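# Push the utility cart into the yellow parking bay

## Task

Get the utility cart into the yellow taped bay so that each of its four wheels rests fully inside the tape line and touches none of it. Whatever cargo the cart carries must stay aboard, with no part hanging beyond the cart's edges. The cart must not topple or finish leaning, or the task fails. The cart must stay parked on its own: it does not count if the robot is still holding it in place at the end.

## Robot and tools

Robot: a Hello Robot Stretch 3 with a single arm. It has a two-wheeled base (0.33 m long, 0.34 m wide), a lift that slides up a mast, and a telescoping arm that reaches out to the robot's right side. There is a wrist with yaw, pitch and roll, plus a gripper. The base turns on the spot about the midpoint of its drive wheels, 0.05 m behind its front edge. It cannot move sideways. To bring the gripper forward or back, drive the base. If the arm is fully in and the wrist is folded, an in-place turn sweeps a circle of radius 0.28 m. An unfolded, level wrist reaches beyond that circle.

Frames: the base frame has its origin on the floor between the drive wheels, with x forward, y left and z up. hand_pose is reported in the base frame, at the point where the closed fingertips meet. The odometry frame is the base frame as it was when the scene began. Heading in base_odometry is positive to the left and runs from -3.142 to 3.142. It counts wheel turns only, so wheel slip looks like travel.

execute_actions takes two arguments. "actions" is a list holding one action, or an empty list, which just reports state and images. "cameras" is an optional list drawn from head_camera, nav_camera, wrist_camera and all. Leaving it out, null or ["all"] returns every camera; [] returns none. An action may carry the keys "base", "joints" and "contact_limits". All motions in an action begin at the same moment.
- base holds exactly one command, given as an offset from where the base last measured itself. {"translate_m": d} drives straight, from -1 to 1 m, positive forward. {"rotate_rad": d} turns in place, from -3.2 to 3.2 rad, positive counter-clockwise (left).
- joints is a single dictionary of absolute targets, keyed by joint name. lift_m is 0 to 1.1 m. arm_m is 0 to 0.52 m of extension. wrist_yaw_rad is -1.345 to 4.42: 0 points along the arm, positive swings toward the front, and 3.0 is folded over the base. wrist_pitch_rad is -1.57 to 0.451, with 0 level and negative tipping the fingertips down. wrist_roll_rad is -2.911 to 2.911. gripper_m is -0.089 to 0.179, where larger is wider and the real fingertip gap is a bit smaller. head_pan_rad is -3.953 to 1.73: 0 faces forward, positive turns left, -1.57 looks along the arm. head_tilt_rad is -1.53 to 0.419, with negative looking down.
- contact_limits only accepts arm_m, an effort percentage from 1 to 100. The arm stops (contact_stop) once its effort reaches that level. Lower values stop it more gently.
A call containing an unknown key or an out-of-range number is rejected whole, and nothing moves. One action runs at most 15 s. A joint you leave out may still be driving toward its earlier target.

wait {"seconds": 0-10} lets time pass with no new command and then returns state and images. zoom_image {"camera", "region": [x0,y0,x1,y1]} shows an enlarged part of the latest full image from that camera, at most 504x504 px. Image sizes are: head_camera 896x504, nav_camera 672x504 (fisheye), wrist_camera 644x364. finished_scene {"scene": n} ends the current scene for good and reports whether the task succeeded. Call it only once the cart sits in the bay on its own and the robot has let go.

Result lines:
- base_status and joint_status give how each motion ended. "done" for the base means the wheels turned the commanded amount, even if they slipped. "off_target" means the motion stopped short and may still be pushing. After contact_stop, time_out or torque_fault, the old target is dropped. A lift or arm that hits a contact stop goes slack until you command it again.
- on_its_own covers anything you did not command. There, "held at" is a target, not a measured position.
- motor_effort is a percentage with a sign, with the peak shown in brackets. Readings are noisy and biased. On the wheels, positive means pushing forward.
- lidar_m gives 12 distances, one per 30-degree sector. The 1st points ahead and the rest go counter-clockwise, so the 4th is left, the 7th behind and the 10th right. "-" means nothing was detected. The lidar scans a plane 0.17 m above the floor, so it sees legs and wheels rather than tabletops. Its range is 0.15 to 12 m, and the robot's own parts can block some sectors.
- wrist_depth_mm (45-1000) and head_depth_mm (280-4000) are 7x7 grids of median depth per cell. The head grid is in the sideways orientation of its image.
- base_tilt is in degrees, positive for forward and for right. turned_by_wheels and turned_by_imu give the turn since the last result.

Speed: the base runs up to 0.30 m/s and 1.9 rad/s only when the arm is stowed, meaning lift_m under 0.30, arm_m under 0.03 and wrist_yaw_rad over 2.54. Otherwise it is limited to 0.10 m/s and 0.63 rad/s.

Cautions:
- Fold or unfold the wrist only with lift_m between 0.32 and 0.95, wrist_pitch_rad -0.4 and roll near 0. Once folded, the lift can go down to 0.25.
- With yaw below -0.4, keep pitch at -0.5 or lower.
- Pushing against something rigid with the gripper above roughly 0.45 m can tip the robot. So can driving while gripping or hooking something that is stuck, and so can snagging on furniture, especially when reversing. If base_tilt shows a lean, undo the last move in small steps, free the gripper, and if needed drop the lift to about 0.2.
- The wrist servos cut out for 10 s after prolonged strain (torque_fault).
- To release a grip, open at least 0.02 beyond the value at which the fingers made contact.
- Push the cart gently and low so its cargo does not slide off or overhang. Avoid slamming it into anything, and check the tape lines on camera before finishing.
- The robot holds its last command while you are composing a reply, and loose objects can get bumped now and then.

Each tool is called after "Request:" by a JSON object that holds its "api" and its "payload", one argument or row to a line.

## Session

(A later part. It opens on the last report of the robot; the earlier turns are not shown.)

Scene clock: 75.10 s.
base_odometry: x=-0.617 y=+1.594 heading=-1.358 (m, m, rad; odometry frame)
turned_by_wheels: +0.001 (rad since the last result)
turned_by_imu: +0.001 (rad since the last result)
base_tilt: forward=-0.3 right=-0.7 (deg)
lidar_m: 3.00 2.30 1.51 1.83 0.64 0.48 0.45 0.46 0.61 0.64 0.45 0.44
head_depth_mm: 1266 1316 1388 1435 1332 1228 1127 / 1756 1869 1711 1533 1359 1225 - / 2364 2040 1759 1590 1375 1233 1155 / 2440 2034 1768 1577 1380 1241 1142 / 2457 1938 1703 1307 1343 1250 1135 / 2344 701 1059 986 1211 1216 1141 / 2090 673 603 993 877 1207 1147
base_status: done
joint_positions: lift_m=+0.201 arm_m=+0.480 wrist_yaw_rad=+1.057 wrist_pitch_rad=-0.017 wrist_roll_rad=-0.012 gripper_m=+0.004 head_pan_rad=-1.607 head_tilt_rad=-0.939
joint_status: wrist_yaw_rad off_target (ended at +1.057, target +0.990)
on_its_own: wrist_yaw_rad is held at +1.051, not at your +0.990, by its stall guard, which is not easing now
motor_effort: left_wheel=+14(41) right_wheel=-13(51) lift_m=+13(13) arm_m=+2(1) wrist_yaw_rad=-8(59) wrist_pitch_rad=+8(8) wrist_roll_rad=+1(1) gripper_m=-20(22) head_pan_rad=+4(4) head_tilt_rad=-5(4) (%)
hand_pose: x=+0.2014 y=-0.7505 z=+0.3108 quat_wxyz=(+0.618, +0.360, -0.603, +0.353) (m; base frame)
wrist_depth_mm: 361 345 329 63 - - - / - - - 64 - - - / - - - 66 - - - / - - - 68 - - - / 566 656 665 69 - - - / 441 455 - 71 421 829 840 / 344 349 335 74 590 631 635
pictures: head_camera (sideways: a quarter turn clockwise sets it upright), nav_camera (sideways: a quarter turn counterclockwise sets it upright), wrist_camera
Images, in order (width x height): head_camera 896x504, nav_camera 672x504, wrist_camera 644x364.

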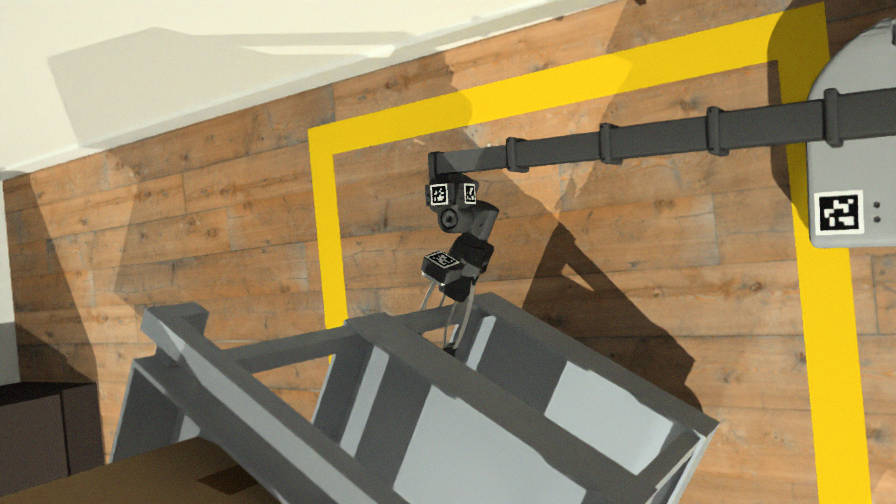

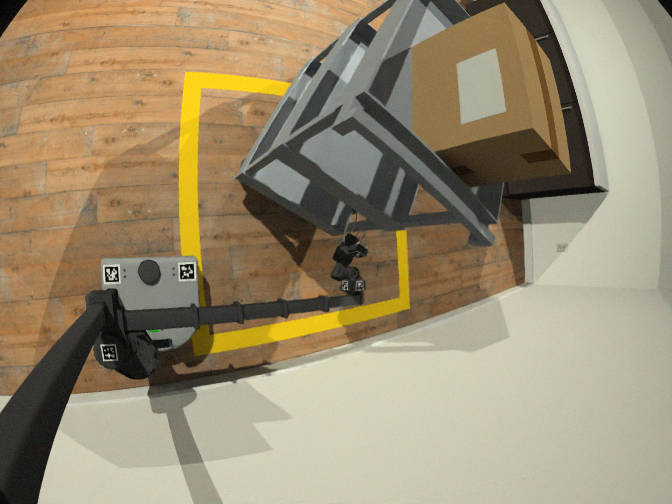

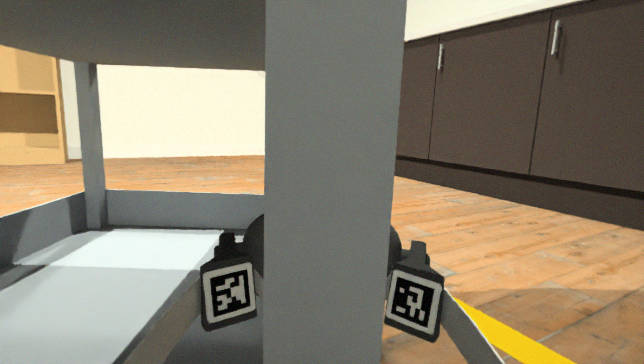

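Request:
{"api": "execute_actions", "payload": {
  "actions": [
    {"base": {"translate_m": -0.115}, "joints": {"wrist_yaw_rad": 1.06, "head_pan_rad": -1.15, "head_tilt_rad": -0.85}}
  ]
}}

Scene clock: 78.03 s.
base_odometry: x=-0.641 y=+1.706 heading=-1.357 (m, m, rad; odometry frame)
turned_by_wheels: +0.000 (rad since the last result)
turned_by_imu: +0.001 (rad since the last result)
base_tilt: forward=-0.2 right=-0.7 (deg)
lidar_m: 3.10 2.39 1.56 1.66 0.51 0.36 0.34 0.35 0.46 0.63 0.43 0.43
head_depth_mm: 2604 2293 1855 1623 1382 1271 1137 / 2184 802 829 1084 1369 1263 1133 / 569 668 658 1035 1286 1261 1139 / 505 557 629 999 1152 1239 1144 / 505 566 664 595 924 1221 1143 / 531 610 710 575 956 1291 1158 / 561 666 745 1016 1433 1287 1164
base_status: done
joint_positions: lift_m=+0.201 arm_m=+0.480 wrist_yaw_rad=+1.105 wrist_pitch_rad=-0.017 wrist_roll_rad=-0.012 gripper_m=+0.004 head_pan_rad=-1.157 head_tilt_rad=-0.853
joint_status: wrist_yaw_rad off_target (ended at +1.105, target +1.060); the others done
on_its_own: wrist_yaw_rad is held at +1.109, not at your +1.060, by its stall guard, which is not easing now
motor_effort: left_wheel=+11(35) right_wheel=-10(48) lift_m=+13(13) arm_m=+1(2) wrist_yaw_rad=+6(40) wrist_pitch_rad=+7(7) wrist_roll_rad=+1(1) gripper_m=-18(19) head_pan_rad=+5(38) head_tilt_rad=+1(12) (%)
hand_pose: x=+0.2071 y=-0.7398 z=+0.3109 quat_wxyz=(+0.609, +0.374, -0.595, +0.368) (m; base frame)
wrist_depth_mm: 361 344 328 63 - - - / - - - 65 - - - / - - - 66 - - - / - 697 - 68 - - - / 551 651 670 70 - - - / 442 458 73 72 72 834 859 / 341 347 340 74 569 633 641
pictures: head_camera (sideways: a quarter turn clockwise sets it upright), nav_camera (sideways: a quarter turn counterclockwise sets it upright), wrist_camera
Images, in order (width x height): head_camera 896x504, nav_camera 672x504, wrist_camera 644x364.

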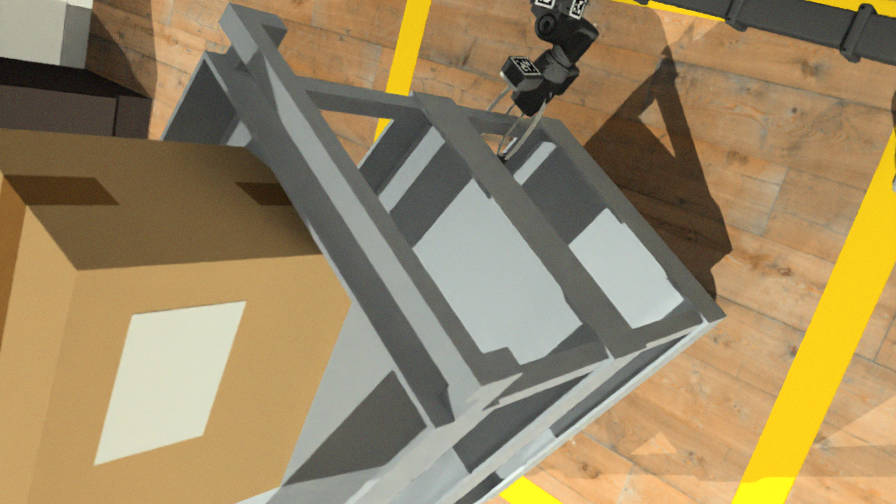

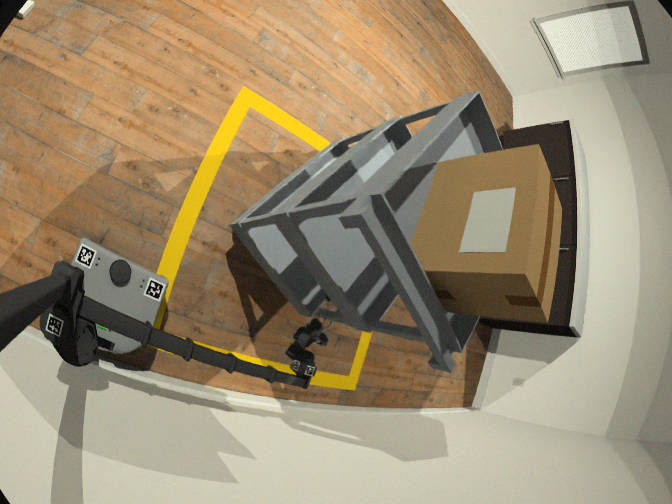

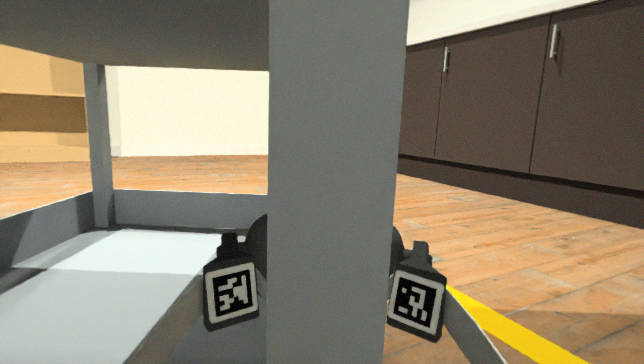

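Request:
{"api": "execute_actions", "payload": {
  "actions": [
    {"joints": {"head_pan_rad": -0.7, "head_tilt_rad": -0.9, "wrist_yaw_rad": 1.105}}
  ],
  "cameras": ["head_camera", "nav_camera"]
}}

Scene clock: 79.20 s.
base_odometry: x=-0.641 y=+1.706 heading=-1.357 (m, m, rad; odometry frame)
turned_by_wheels: +0.000 (rad since the last result)
turned_by_imu: +0.000 (rad since the last result)
base_tilt: forward=-0.3 right=-0.7 (deg)
lidar_m: 3.13 2.40 1.56 1.66 0.51 0.36 0.34 0.35 0.46 0.64 0.43 0.43
head_depth_mm: 515 576 611 951 1189 1241 1120 / 575 654 690 943 1106 1234 1126 / 658 760 696 645 913 1222 1129 / 967 833 1096 1332 1364 1257 1135 / 2603 2119 1854 1614 1420 1271 1148 / 2782 2254 1892 1631 1424 1277 1150 / 2844 2257 1904 1638 1438 1281 1147
base_status: not commanded
joint_positions: lift_m=+0.201 arm_m=+0.480 wrist_yaw_rad=+1.105 wrist_pitch_rad=-0.017 wrist_roll_rad=-0.012 gripper_m=+0.004 head_pan_rad=-0.707 head_tilt_rad=-0.889
joint_status: all done
motor_effort: left_wheel=+11(11) right_wheel=-10(11) lift_m=+13(13) arm_m=+1(1) wrist_yaw_rad=-1(5) wrist_pitch_rad=+7(7) wrist_roll_rad=+1(1) gripper_m=-18(19) head_pan_rad=+4(36) head_tilt_rad=-3(10) (%)
hand_pose: x=+0.2071 y=-0.7399 z=+0.3109 quat_wxyz=(+0.609, +0.374, -0.595, +0.368) (m; base frame)
wrist_depth_mm: 360 343 328 63 - - - / - - - 65 - - - / - - - 66 - - - / - 698 - 68 - - - / 562 652 673 70 - - - / 445 459 73 72 72 830 861 / 344 346 339 74 560 630 635
pictures: head_camera (sideways: a quarter turn clockwise sets it upright), nav_camera (sideways: a quarter turn counterclockwise sets it upright)
Images, in order (width x height): head_camera 896x504, nav_camera 672x504.

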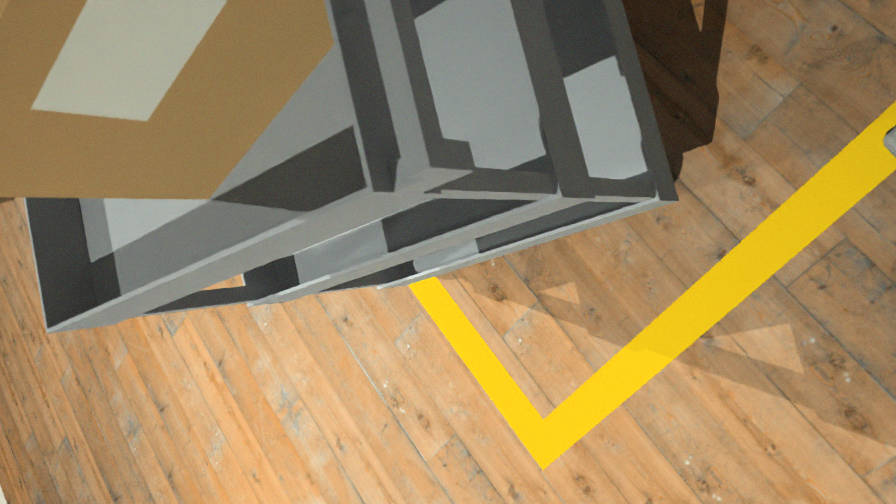

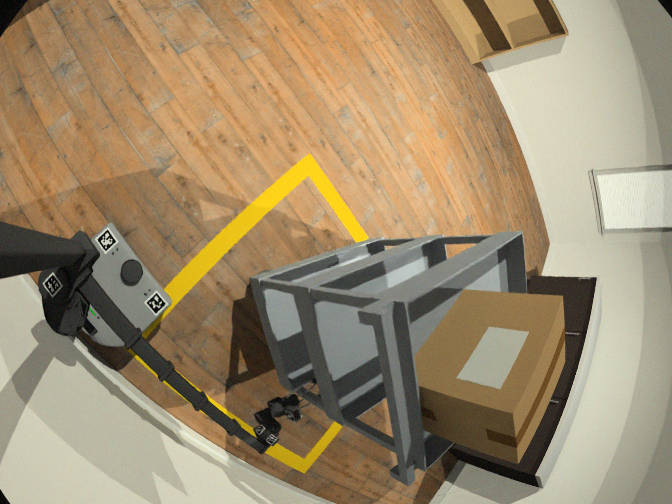

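Request:
{"api": "zoom_image", "payload": {
  "camera": "head_camera",
  "region": [200, 150, 704, 480]
}}

Region (200, 150, 704, 480) of head_camera's 896x504 image, scaled by 1.000; it fills the top 330 rows of this view, and the rest is white.

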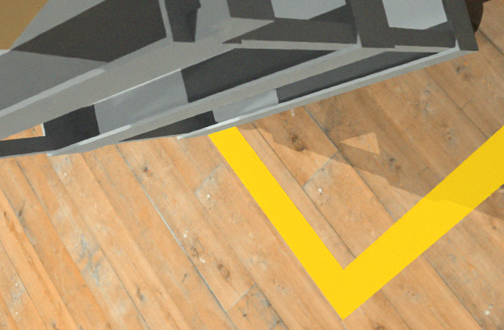

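Request:
{"api": "execute_actions", "payload": {
  "actions": [
    {"base": {"rotate_rad": -0.08}, "joints": {"wrist_yaw_rad": 1.17}}
  ],
  "cameras": ["head_camera", "wrist_camera"]
}}

Scene clock: 82.43 s.
base_odometry: x=-0.641 y=+1.706 heading=-1.437 (m, m, rad; odometry frame)
turned_by_wheels: -0.080 (rad since the last result)
turned_by_imu: -0.080 (rad since the last result)
base_tilt: forward=-0.3 right=-0.6 (deg)
lidar_m: 3.13 2.39 1.56 1.83 0.55 0.37 0.34 0.34 0.43 0.63 0.40 0.39
head_depth_mm: 483 543 600 934 1149 1241 1118 / 533 607 673 568 926 1223 1128 / 594 690 694 561 864 1204 1137 / 942 810 708 1030 1351 1263 1139 / 946 887 1321 1572 1417 1265 1145 / 2768 2221 1884 1624 1415 1271 1153 / 2835 2276 1902 1643 1439 1277 1146
base_status: done
joint_positions: lift_m=+0.201 arm_m=+0.480 wrist_yaw_rad=+1.174 wrist_pitch_rad=-0.014 wrist_roll_rad=-0.012 gripper_m=+0.004 head_pan_rad=-0.707 head_tilt_rad=-0.889
joint_status: all done
motor_effort: left_wheel=+1(60) right_wheel=+1(62) lift_m=+13(13) arm_m=+1(3) wrist_yaw_rad=-5(38) wrist_pitch_rad=+6(7) wrist_roll_rad=+0(1) gripper_m=-19(19) head_pan_rad=+5(5) head_tilt_rad=-4(5) (%)
hand_pose: x=+0.2146 y=-0.7238 z=+0.3115 quat_wxyz=(+0.595, +0.394, -0.582, +0.389) (m; base frame)
wrist_depth_mm: 351 339 327 68 - - - / - - - 69 - - - / - - - 71 - - - / - - - 73 - - - / 567 651 669 75 - - - / 445 458 78 77 425 829 868 / 342 348 339 79 575 639 653
pictures: head_camera (sideways: a quarter turn clockwise sets it upright), wrist_camera
Images, in order (width x height): head_camera 896x504, wrist_camera 644x364.

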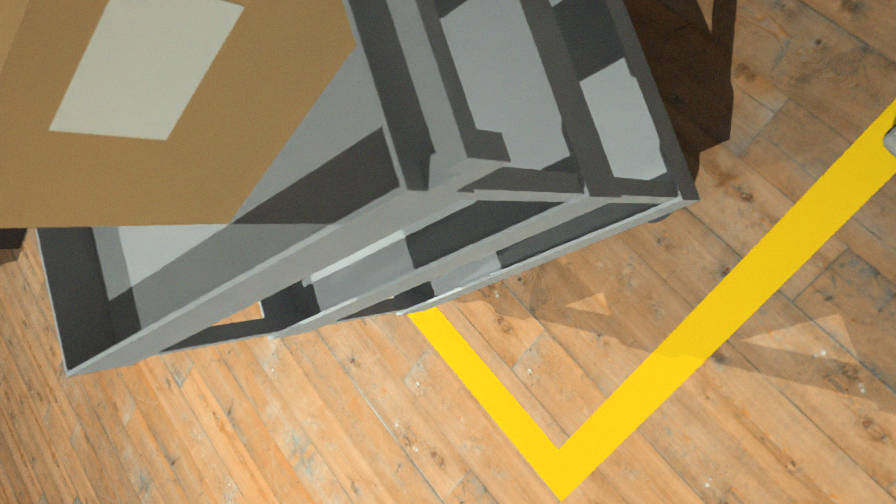

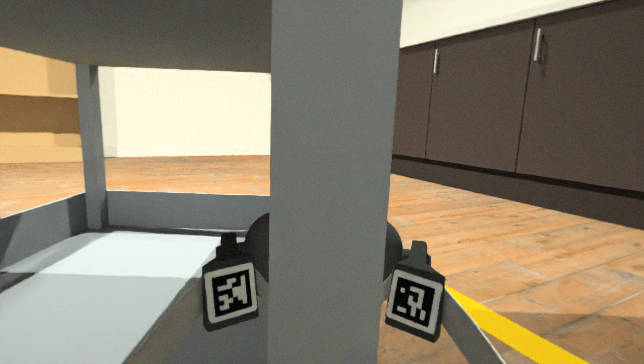

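Request:
{"api": "execute_actions", "payload": {
  "actions": [
    {"base": {"rotate_rad": -0.08}, "joints": {"wrist_yaw_rad": 1.24}}
  ],
  "cameras": ["head_camera"]
}}

Request:
{"api": "execute_actions", "payload": {
  "actions": [
    {"base": {"rotate_rad": -0.08}, "joints": {"wrist_yaw_rad": 1.31}}
  ]
}}

Scene clock: 84.03 s.
base_odometry: x=-0.641 y=+1.706 heading=-1.517 (m, m, rad; odometry frame)
turned_by_wheels: -0.080 (rad since the last result)
turned_by_imu: -0.080 (rad since the last result)
base_tilt: forward=-0.3 right=-0.7 (deg)
lidar_m: 3.12 3.12 1.56 1.83 0.57 0.38 0.34 0.34 0.41 0.63 0.37 0.36
head_depth_mm: 465 516 581 574 1121 1240 1120 / 499 570 649 541 910 1213 1124 / 548 636 683 561 811 1194 1128 / 622 790 700 990 1231 1257 1141 / 943 839 1124 1447 1420 1265 1148 / 2799 2084 1883 1626 1435 1274 1149 / 2809 2263 1909 1645 1443 1274 1150
base_status: done
joint_positions: lift_m=+0.201 arm_m=+0.480 wrist_yaw_rad=+1.244 wrist_pitch_rad=-0.012 wrist_roll_rad=-0.012 gripper_m=+0.004 head_pan_rad=-0.707 head_tilt_rad=-0.889
joint_status: all done
motor_effort: left_wheel=-5(60) right_wheel=+7(62) lift_m=+13(13) arm_m=+2(3) wrist_yaw_rad=-4(35) wrist_pitch_rad=+6(6) wrist_roll_rad=+0(1) gripper_m=-19(18) head_pan_rad=+5(4) head_tilt_rad=-4(5) (%)
hand_pose: x=+0.2210 y=-0.7071 z=+0.3120 quat_wxyz=(+0.581, +0.413, -0.568, +0.411) (m; base frame)
wrist_depth_mm: 347 331 321 73 - - - / - - - 75 - - - / - - - 77 - - - / - - - 78 - - - / 565 655 712 80 - - - / 451 462 - 83 84 853 866 / 345 352 345 85 588 642 639
pictures: head_camera (sideways: a quarter turn clockwise sets it upright)
Images, in order (width x height): head_camera 896x504.

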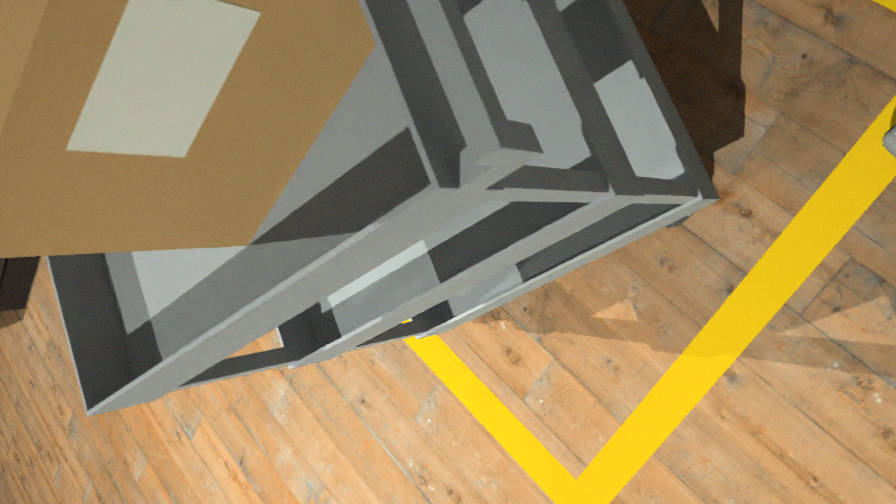

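Scene clock: 85.20 s.
base_odometry: x=-0.641 y=+1.706 heading=-1.598 (m, m, rad; odometry frame)
turned_by_wheels: -0.080 (rad since the last result)
turned_by_imu: -0.080 (rad since the last result)
base_tilt: forward=-0.3 right=-0.7 (deg)
lidar_m: 3.12 3.13 2.14 1.56 0.68 0.40 0.34 0.34 0.39 0.64 0.34 0.34
head_depth_mm: 448 490 567 542 922 1246 1120 / 474 536 627 549 867 1202 1128 / 509 590 668 570 741 1137 1126 / 559 661 701 953 1133 1233 1140 / 2662 838 738 1083 1401 1263 1140 / 2783 870 1822 1623 1427 1278 1146 / 2810 2253 1909 1637 1424 1284 1148
base_status: done
joint_positions: lift_m=+0.201 arm_m=+0.480 wrist_yaw_rad=+1.315 wrist_pitch_rad=-0.011 wrist_roll_rad=-0.012 gripper_m=+0.004 head_pan_rad=-0.707 head_tilt_rad=-0.889
joint_status: all done
motor_effort: left_wheel=-7(58) right_wheel=+10(60) lift_m=+13(13) arm_m=+0(1) wrist_yaw_rad=-6(32) wrist_pitch_rad=+5(5) wrist_roll_rad=+1(1) gripper_m=-18(19) head_pan_rad=+4(4) head_tilt_rad=-5(4) (%)
hand_pose: x=+0.2262 y=-0.6898 z=+0.3124 quat_wxyz=(+0.566, +0.433, -0.554, +0.432) (m; base frame)
wrist_depth_mm: 344 328 318 79 - - - / - - - 81 - - - / - - - 83 - - - / - - - 85 - - - / 576 665 698 87 - - - / 457 460 - 89 409 854 863 / 347 351 347 92 597 639 641
pictures: head_camera (sideways: a quarter turn clockwise sets it upright), nav_camera (sideways: a quarter turn counterclockwise sets it upright), wrist_camera
Images, in order (width x height): head_camera 896x504, nav_camera 672x504, wrist_camera 644x364.

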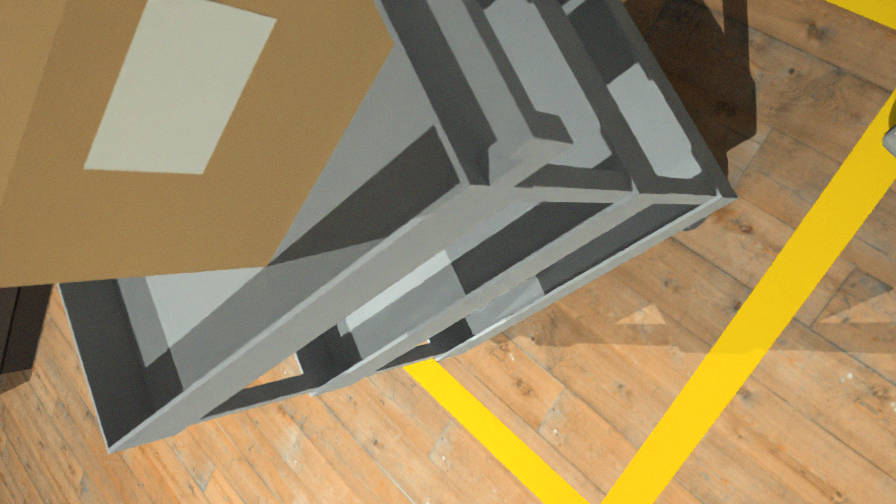

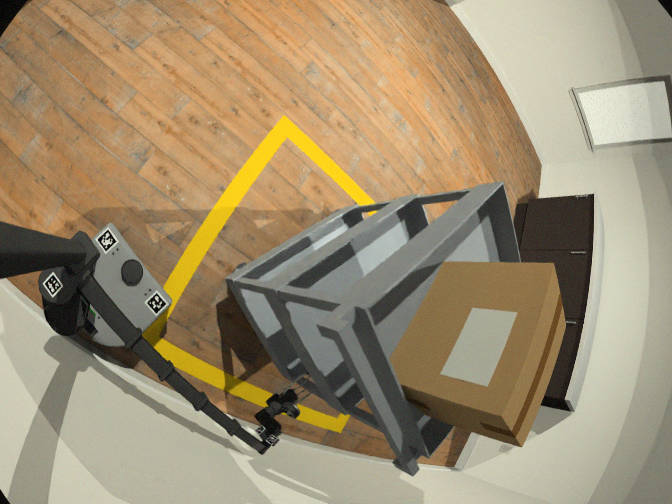

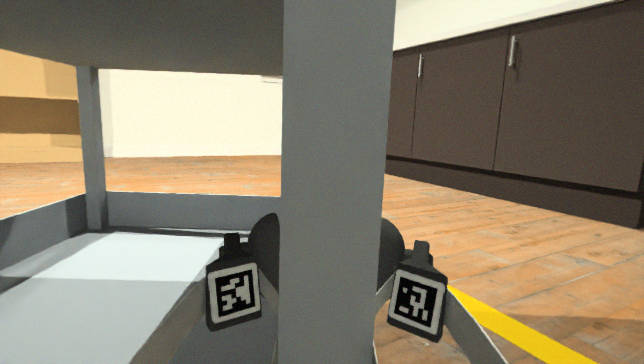

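Request:
{"api": "zoom_image", "payload": {
  "camera": "head_camera",
  "region": [300, 300, 700, 504]
}}

Region (300, 300, 700, 504) of head_camera's 896x504 image, scaled by 1.260, with more detail than that image has; it fills the top 257 rows of this view, and the rest is white.

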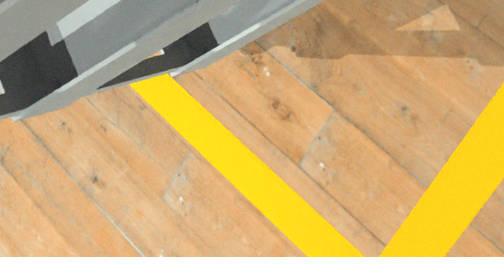

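Request:
{"api": "zoom_image", "payload": {
  "camera": "head_camera",
  "region": [620, 130, 896, 330]
}}

Region (620, 130, 896, 330) of head_camera's 896x504 image, scaled by 1.826, with more detail than that image has; it fills the top 365 rows of this view, and the rest is white.

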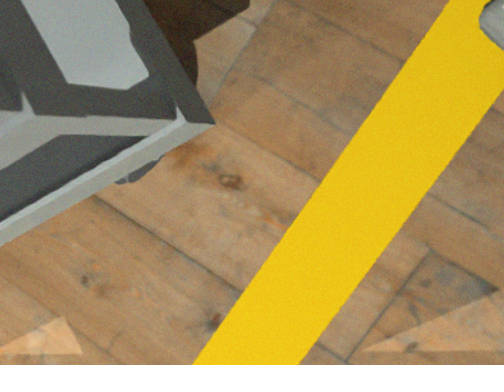

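Request:
{"api": "execute_actions", "payload": {
  "actions": [
    {"joints": {"gripper_m": 0.15, "wrist_yaw_rad": 1.315, "head_pan_rad": -0.95, "head_tilt_rad": -0.5}}
  ]
}}

Scene clock: 89.60 s.
base_odometry: x=-0.641 y=+1.706 heading=-1.597 (m, m, rad; odometry frame)
turned_by_wheels: +0.001 (rad since the last result)
turned_by_imu: +0.001 (rad since the last result)
base_tilt: forward=-0.2 right=-0.7 (deg)
lidar_m: 3.13 3.13 2.15 1.56 0.68 0.40 0.34 0.34 0.39 0.63 0.34 0.34
head_depth_mm: 2491 2693 635 699 671 853 1038 / 2559 2292 598 504 575 552 844 / 2645 2300 606 521 586 548 540 / 2760 2387 614 558 636 604 479 / 2843 2483 621 603 681 607 802 / 2931 2596 632 654 729 664 903 / 3108 2703 2995 954 784 1051 1273
base_status: not commanded
joint_positions: lift_m=+0.201 arm_m=+0.480 wrist_yaw_rad=+1.315 wrist_pitch_rad=-0.016 wrist_roll_rad=-0.012 gripper_m=+0.150 head_pan_rad=-0.943 head_tilt_rad=-0.508
joint_status: all done
motor_effort: left_wheel=+4(7) right_wheel=-4(10) lift_m=+13(13) arm_m=+0(0) wrist_yaw_rad=-1(6) wrist_pitch_rad=+7(7) wrist_roll_rad=+1(1) gripper_m=+2(89) head_pan_rad=-4(24) head_tilt_rad=+3(26) (%)
hand_pose: x=+0.2261 y=-0.6896 z=+0.3111 quat_wxyz=(+0.567, +0.434, -0.552, +0.430) (m; base frame)
wrist_depth_mm: 353 341 331 78 - - - / - - - 79 - - - / - - - 81 - - - / - - - 83 - - - / 571 687 668 86 - - - / 460 - 470 88 793 850 863 / 326 343 353 91 616 603 673
pictures: head_camera (sideways: a quarter turn clockwise sets it upright), nav_camera (sideways: a quarter turn counterclockwise sets it upright), wrist_camera
Images, in order (width x height): head_camera 896x504, nav_camera 672x504, wrist_camera 644x364.

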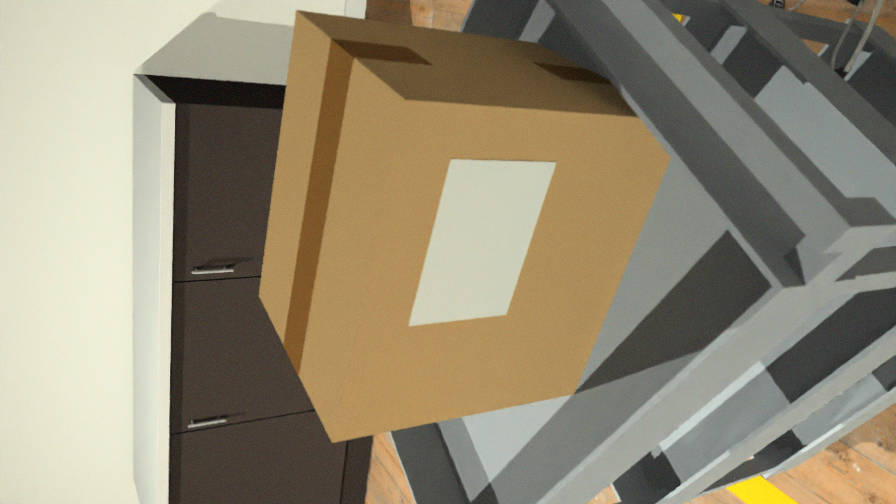

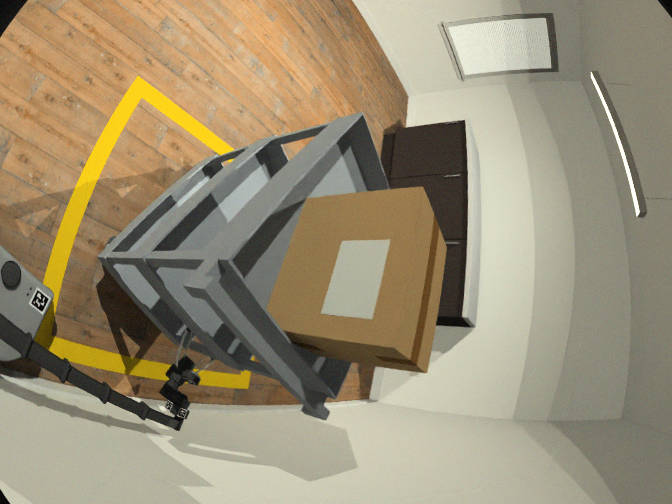

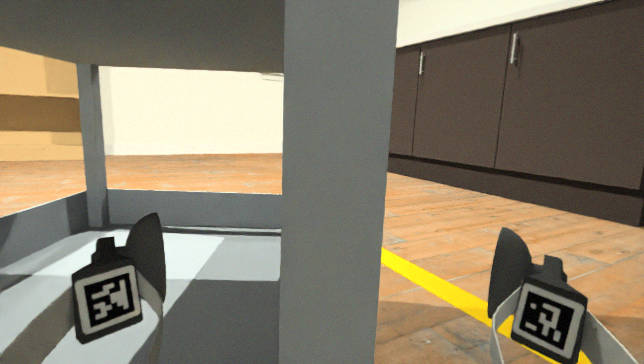

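Request:
{"api": "zoom_image", "payload": {
  "camera": "head_camera",
  "region": [430, 0, 896, 330]
}}

Region (430, 0, 896, 330) of head_camera's 896x504 image, scaled by 1.082, with more detail than that image has; it fills the top 357 rows of this view, and the rest is white.

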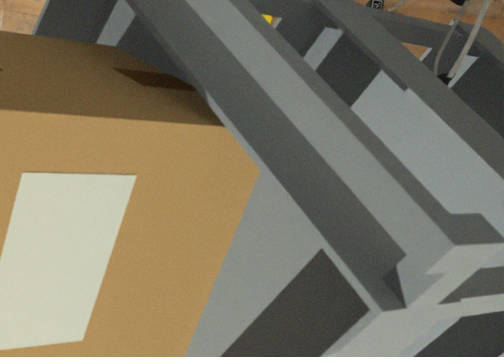

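Request:
{"api": "execute_actions", "payload": {
  "actions": [
    {"base": {"translate_m": -0.03}, "joints": {"arm_m": 0.45, "wrist_yaw_rad": 1.22, "gripper_m": 0.175, "head_pan_rad": -1.45, "head_tilt_rad": -0.95}}
  ]
}}

Scene clock: 93.43 s.
base_odometry: x=-0.640 y=+1.736 heading=-1.597 (m, m, rad; odometry frame)
turned_by_wheels: +0.000 (rad since the last result)
turned_by_imu: +0.000 (rad since the last result)
base_tilt: forward=-0.2 right=-0.7 (deg)
lidar_m: 3.15 3.16 2.14 1.56 0.62 0.37 0.31 0.31 0.36 0.60 0.37 0.36
head_depth_mm: 718 771 829 896 970 1061 1074 / 941 1031 1144 1242 1335 1230 - / 1372 1557 1682 1570 1368 1233 1155 / 2274 1975 1771 1548 1373 1238 1131 / 2486 699 963 977 1224 1231 1132 / 2495 732 604 950 878 1125 1136 / 533 532 581 526 661 1205 1142
base_status: done
joint_positions: lift_m=+0.201 arm_m=+0.450 wrist_yaw_rad=+1.222 wrist_pitch_rad=-0.016 wrist_roll_rad=-0.012 gripper_m=+0.175 head_pan_rad=-1.443 head_tilt_rad=-0.938
joint_status: all done
motor_effort: left_wheel=+5(6) right_wheel=-3(10) lift_m=+13(13) arm_m=-2(9) wrist_yaw_rad=-2(3) wrist_pitch_rad=+7(7) wrist_roll_rad=+1(0) gripper_m=+1(85) head_pan_rad=-4(38) head_tilt_rad=-5(27) (%)
hand_pose: x=+0.2190 y=-0.6827 z=+0.3111 quat_wxyz=(+0.586, +0.408, -0.572, +0.403) (m; base frame)
wrist_depth_mm: 359 341 328 113 - - - / - - - 116 - - - / - - - 119 - - - / - - - 122 - - - / 596 694 665 126 - - - / - 457 464 129 828 846 936 / 325 345 350 132 628 622 -
pictures: head_camera (sideways: a quarter turn clockwise sets it upright), nav_camera (sideways: a quarter turn counterclockwise sets it upright), wrist_camera
Images, in order (width x height): head_camera 896x504, nav_camera 672x504, wrist_camera 644x364.

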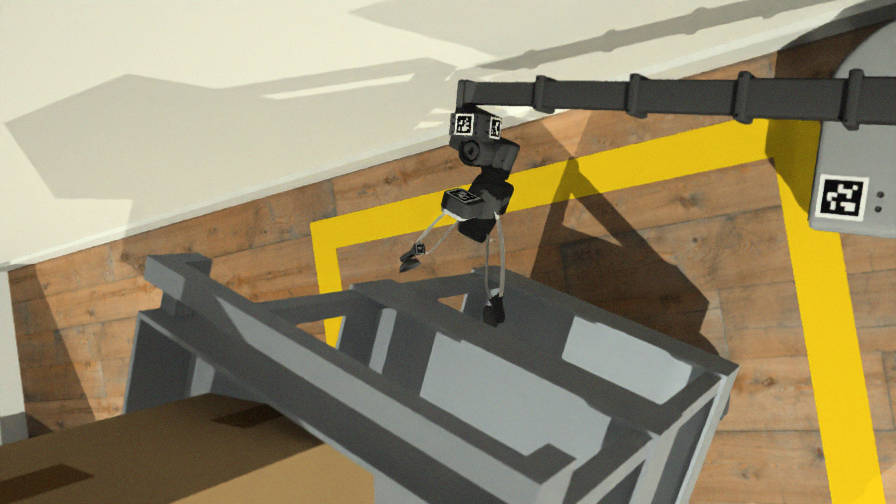

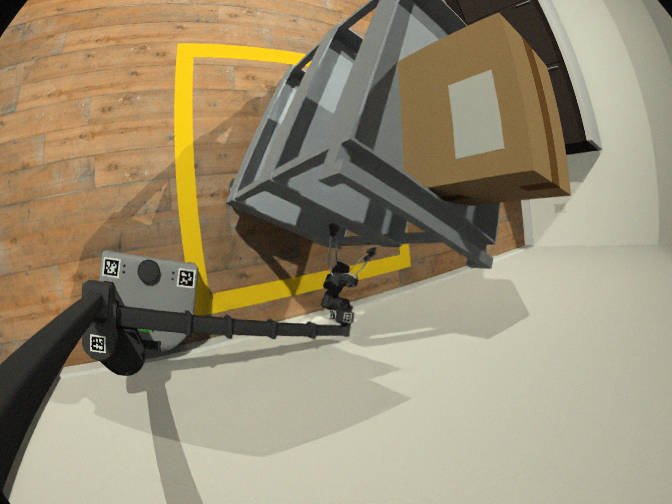

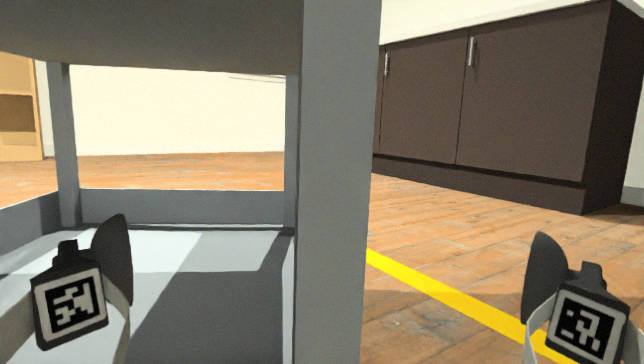

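Request:
{"api": "execute_actions", "payload": {
  "actions": [
    {"joints": {"arm_m": 0.40, "wrist_yaw_rad": 1.05}}
  ],
  "cameras": ["wrist_camera"]
}}

Scene clock: 95.03 s.
base_odometry: x=-0.640 y=+1.736 heading=-1.597 (m, m, rad; odometry frame)
turned_by_wheels: +0.000 (rad since the last result)
turned_by_imu: +0.000 (rad since the last result)
base_tilt: forward=-0.2 right=-0.7 (deg)
lidar_m: 3.15 3.13 2.14 1.56 0.61 0.37 0.31 0.31 0.36 0.60 0.37 0.36
head_depth_mm: 718 768 831 893 973 1065 1075 / 941 1027 1140 1225 1329 1224 - / 1372 1568 1683 1559 1351 1235 1153 / 2289 1974 1773 1528 1378 1242 1134 / 2499 698 964 984 1224 1236 1130 / 2516 733 604 947 879 1118 1129 / 534 532 582 527 663 1208 1145
base_status: not commanded
joint_positions: lift_m=+0.201 arm_m=+0.400 wrist_yaw_rad=+1.052 wrist_pitch_rad=-0.016 wrist_roll_rad=-0.012 gripper_m=+0.175 head_pan_rad=-1.443 head_tilt_rad=-0.938
joint_status: all done
motor_effort: left_wheel=+5(5) right_wheel=-3(4) lift_m=+13(13) arm_m=-2(3) wrist_yaw_rad=-2(3) wrist_pitch_rad=+7(7) wrist_roll_rad=+0(1) gripper_m=+1(0) head_pan_rad=-3(3) head_tilt_rad=-5(5) (%)
hand_pose: x=+0.2008 y=-0.6721 z=+0.3110 quat_wxyz=(+0.618, +0.358, -0.605, +0.352) (m; base frame)
wrist_depth_mm: 357 344 329 134 - - - / - - - 136 - - - / - - - 140 - - - / - - - 144 - - - / 641 662 642 148 - - - / - 459 461 153 820 838 936 / 325 347 355 158 611 637 -
pictures: wrist_camera
Images, in order (width x height): wrist_camera 644x364.

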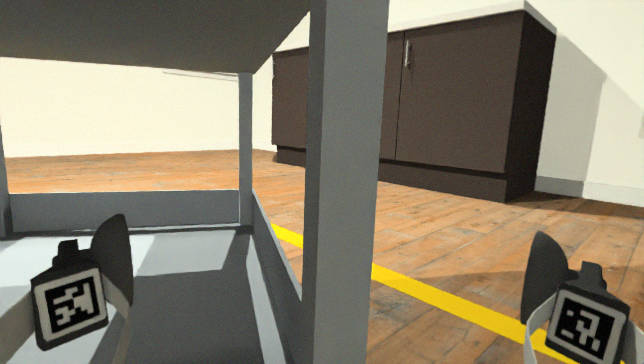

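Request:
{"api": "execute_actions", "payload": {
  "actions": [
    {"joints": {"arm_m": 0.34, "wrist_yaw_rad": 0.87}}
  ],
  "cameras": ["wrist_camera"]
}}

Scene clock: 96.73 s.
base_odometry: x=-0.640 y=+1.736 heading=-1.597 (m, m, rad; odometry frame)
turned_by_wheels: +0.000 (rad since the last result)
turned_by_imu: +0.000 (rad since the last result)
base_tilt: forward=-0.3 right=-0.7 (deg)
lidar_m: 3.14 3.15 2.14 1.57 0.61 0.37 0.31 0.31 0.36 0.60 0.37 0.36
head_depth_mm: 718 771 829 895 970 1063 1073 / 949 1036 1138 1264 1301 1228 - / 1368 1552 1693 1536 1339 1237 1157 / 2271 1964 1782 1543 1358 1242 1130 / 2496 699 963 992 1236 1228 1138 / 2534 732 606 952 878 1124 1140 / 534 532 580 528 662 1203 1146
base_status: not commanded
joint_positions: lift_m=+0.201 arm_m=+0.340 wrist_yaw_rad=+0.872 wrist_pitch_rad=-0.016 wrist_roll_rad=-0.012 gripper_m=+0.175 head_pan_rad=-1.443 head_tilt_rad=-0.938
joint_status: all done
motor_effort: left_wheel=+5(5) right_wheel=-3(3) lift_m=+13(13) arm_m=-3(3) wrist_yaw_rad=-2(2) wrist_pitch_rad=+7(7) wrist_roll_rad=+1(0) gripper_m=+1(0) head_pan_rad=-3(3) head_tilt_rad=-4(6) (%)
hand_pose: x=+0.1744 y=-0.6498 z=+0.3110 quat_wxyz=(+0.647, +0.302, -0.634, +0.295) (m; base frame)
wrist_depth_mm: 359 343 329 172 - - - / - - - 174 - - - / - - - 177 - - - / - - - 181 - - - / 627 663 661 187 - - - / - 450 435 194 809 837 919 / 328 349 354 203 623 638 -
pictures: wrist_camera
Images, in order (width x height): wrist_camera 644x364.

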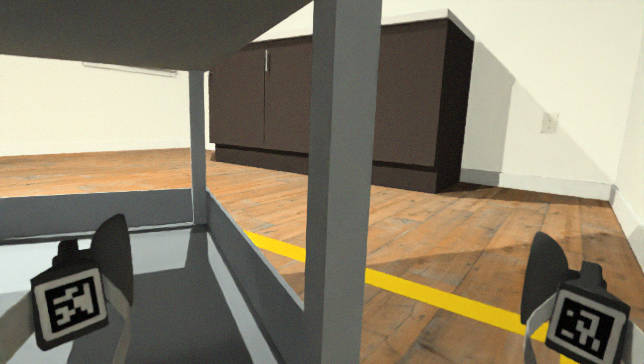

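Request:
{"api": "execute_actions", "payload": {
  "actions": [
    {"joints": {"arm_m": 0.22, "head_pan_rad": -1.3, "head_tilt_rad": -1.05}}
  ]
}}

Scene clock: 99.97 s.
base_odometry: x=-0.640 y=+1.736 heading=-1.597 (m, m, rad; odometry frame)
turned_by_wheels: +0.000 (rad since the last result)
turned_by_imu: +0.000 (rad since the last result)
base_tilt: forward=-0.4 right=-0.8 (deg)
lidar_m: 3.15 3.15 2.14 1.57 0.61 0.37 0.31 0.31 0.36 0.60 0.37 0.36
head_depth_mm: 1062 1093 1122 1153 1111 1149 1072 / 1641 1664 1540 1424 1291 1222 - / 2005 1799 1602 1451 1296 1222 - / 691 665 996 1282 1327 1211 1126 / 680 614 969 929 1184 1222 1124 / 491 563 545 806 935 1223 1133 / 459 559 615 542 1297 1227 1136
base_status: not commanded
joint_positions: lift_m=+0.201 arm_m=+0.220 wrist_yaw_rad=+0.871 wrist_pitch_rad=-0.017 wrist_roll_rad=-0.012 gripper_m=+0.175 head_pan_rad=-1.307 head_tilt_rad=-1.037
joint_status: all done
motor_effort: left_wheel=+5(5) right_wheel=-3(3) lift_m=+13(13) arm_m=-2(4) wrist_yaw_rad=+0(2) wrist_pitch_rad=+7(7) wrist_roll_rad=+1(0) gripper_m=+1(0) head_pan_rad=+4(22) head_tilt_rad=-5(14) (%)
hand_pose: x=+0.1744 y=-0.5299 z=+0.3109 quat_wxyz=(+0.648, +0.302, -0.634, +0.295) (m; base frame)
wrist_depth_mm: 355 338 326 316 300 - - / - - - - - - - / - - - - - - - / - - - - - - - / 633 673 673 606 - - - / - 454 465 449 336 787 930 / 325 345 355 355 264 609 -
pictures: head_camera (sideways: a quarter turn clockwise sets it upright), nav_camera (sideways: a quarter turn counterclockwise sets it upright), wrist_camera
Images, in order (width x height): head_camera 896x504, nav_camera 672x504, wrist_camera 644x364.

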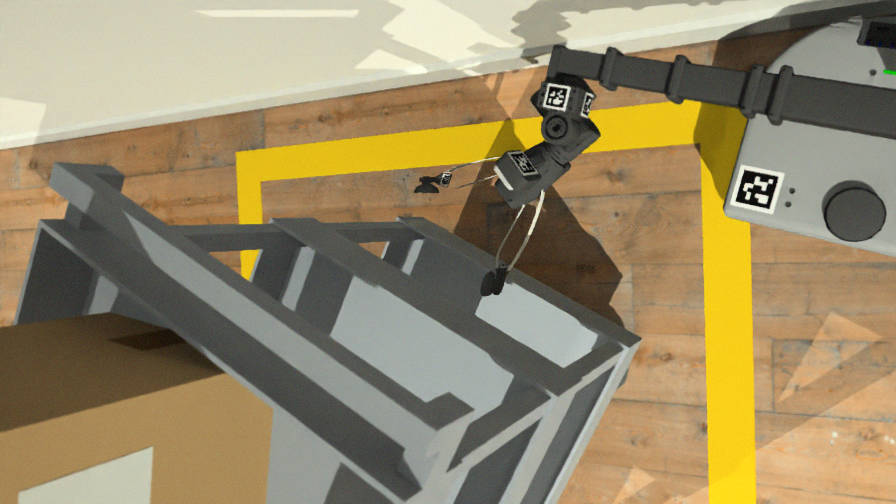

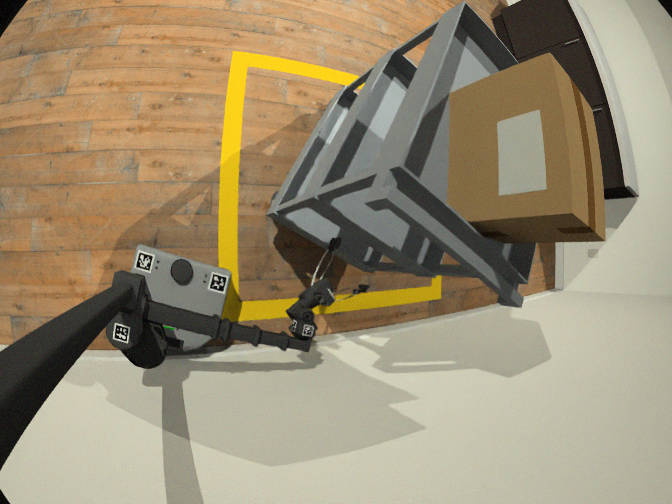

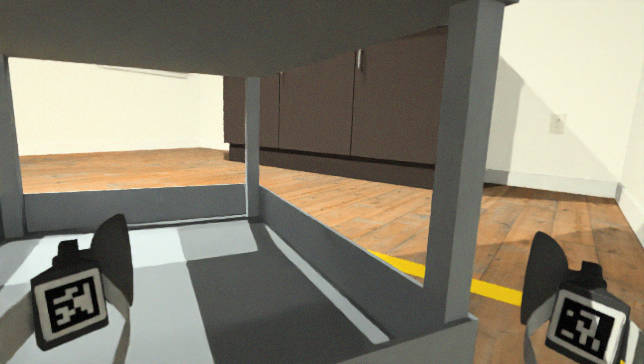

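Request:
{"api": "finished_scene", "payload": {
  "scene": 2
}}

The scene is finished: the task was done.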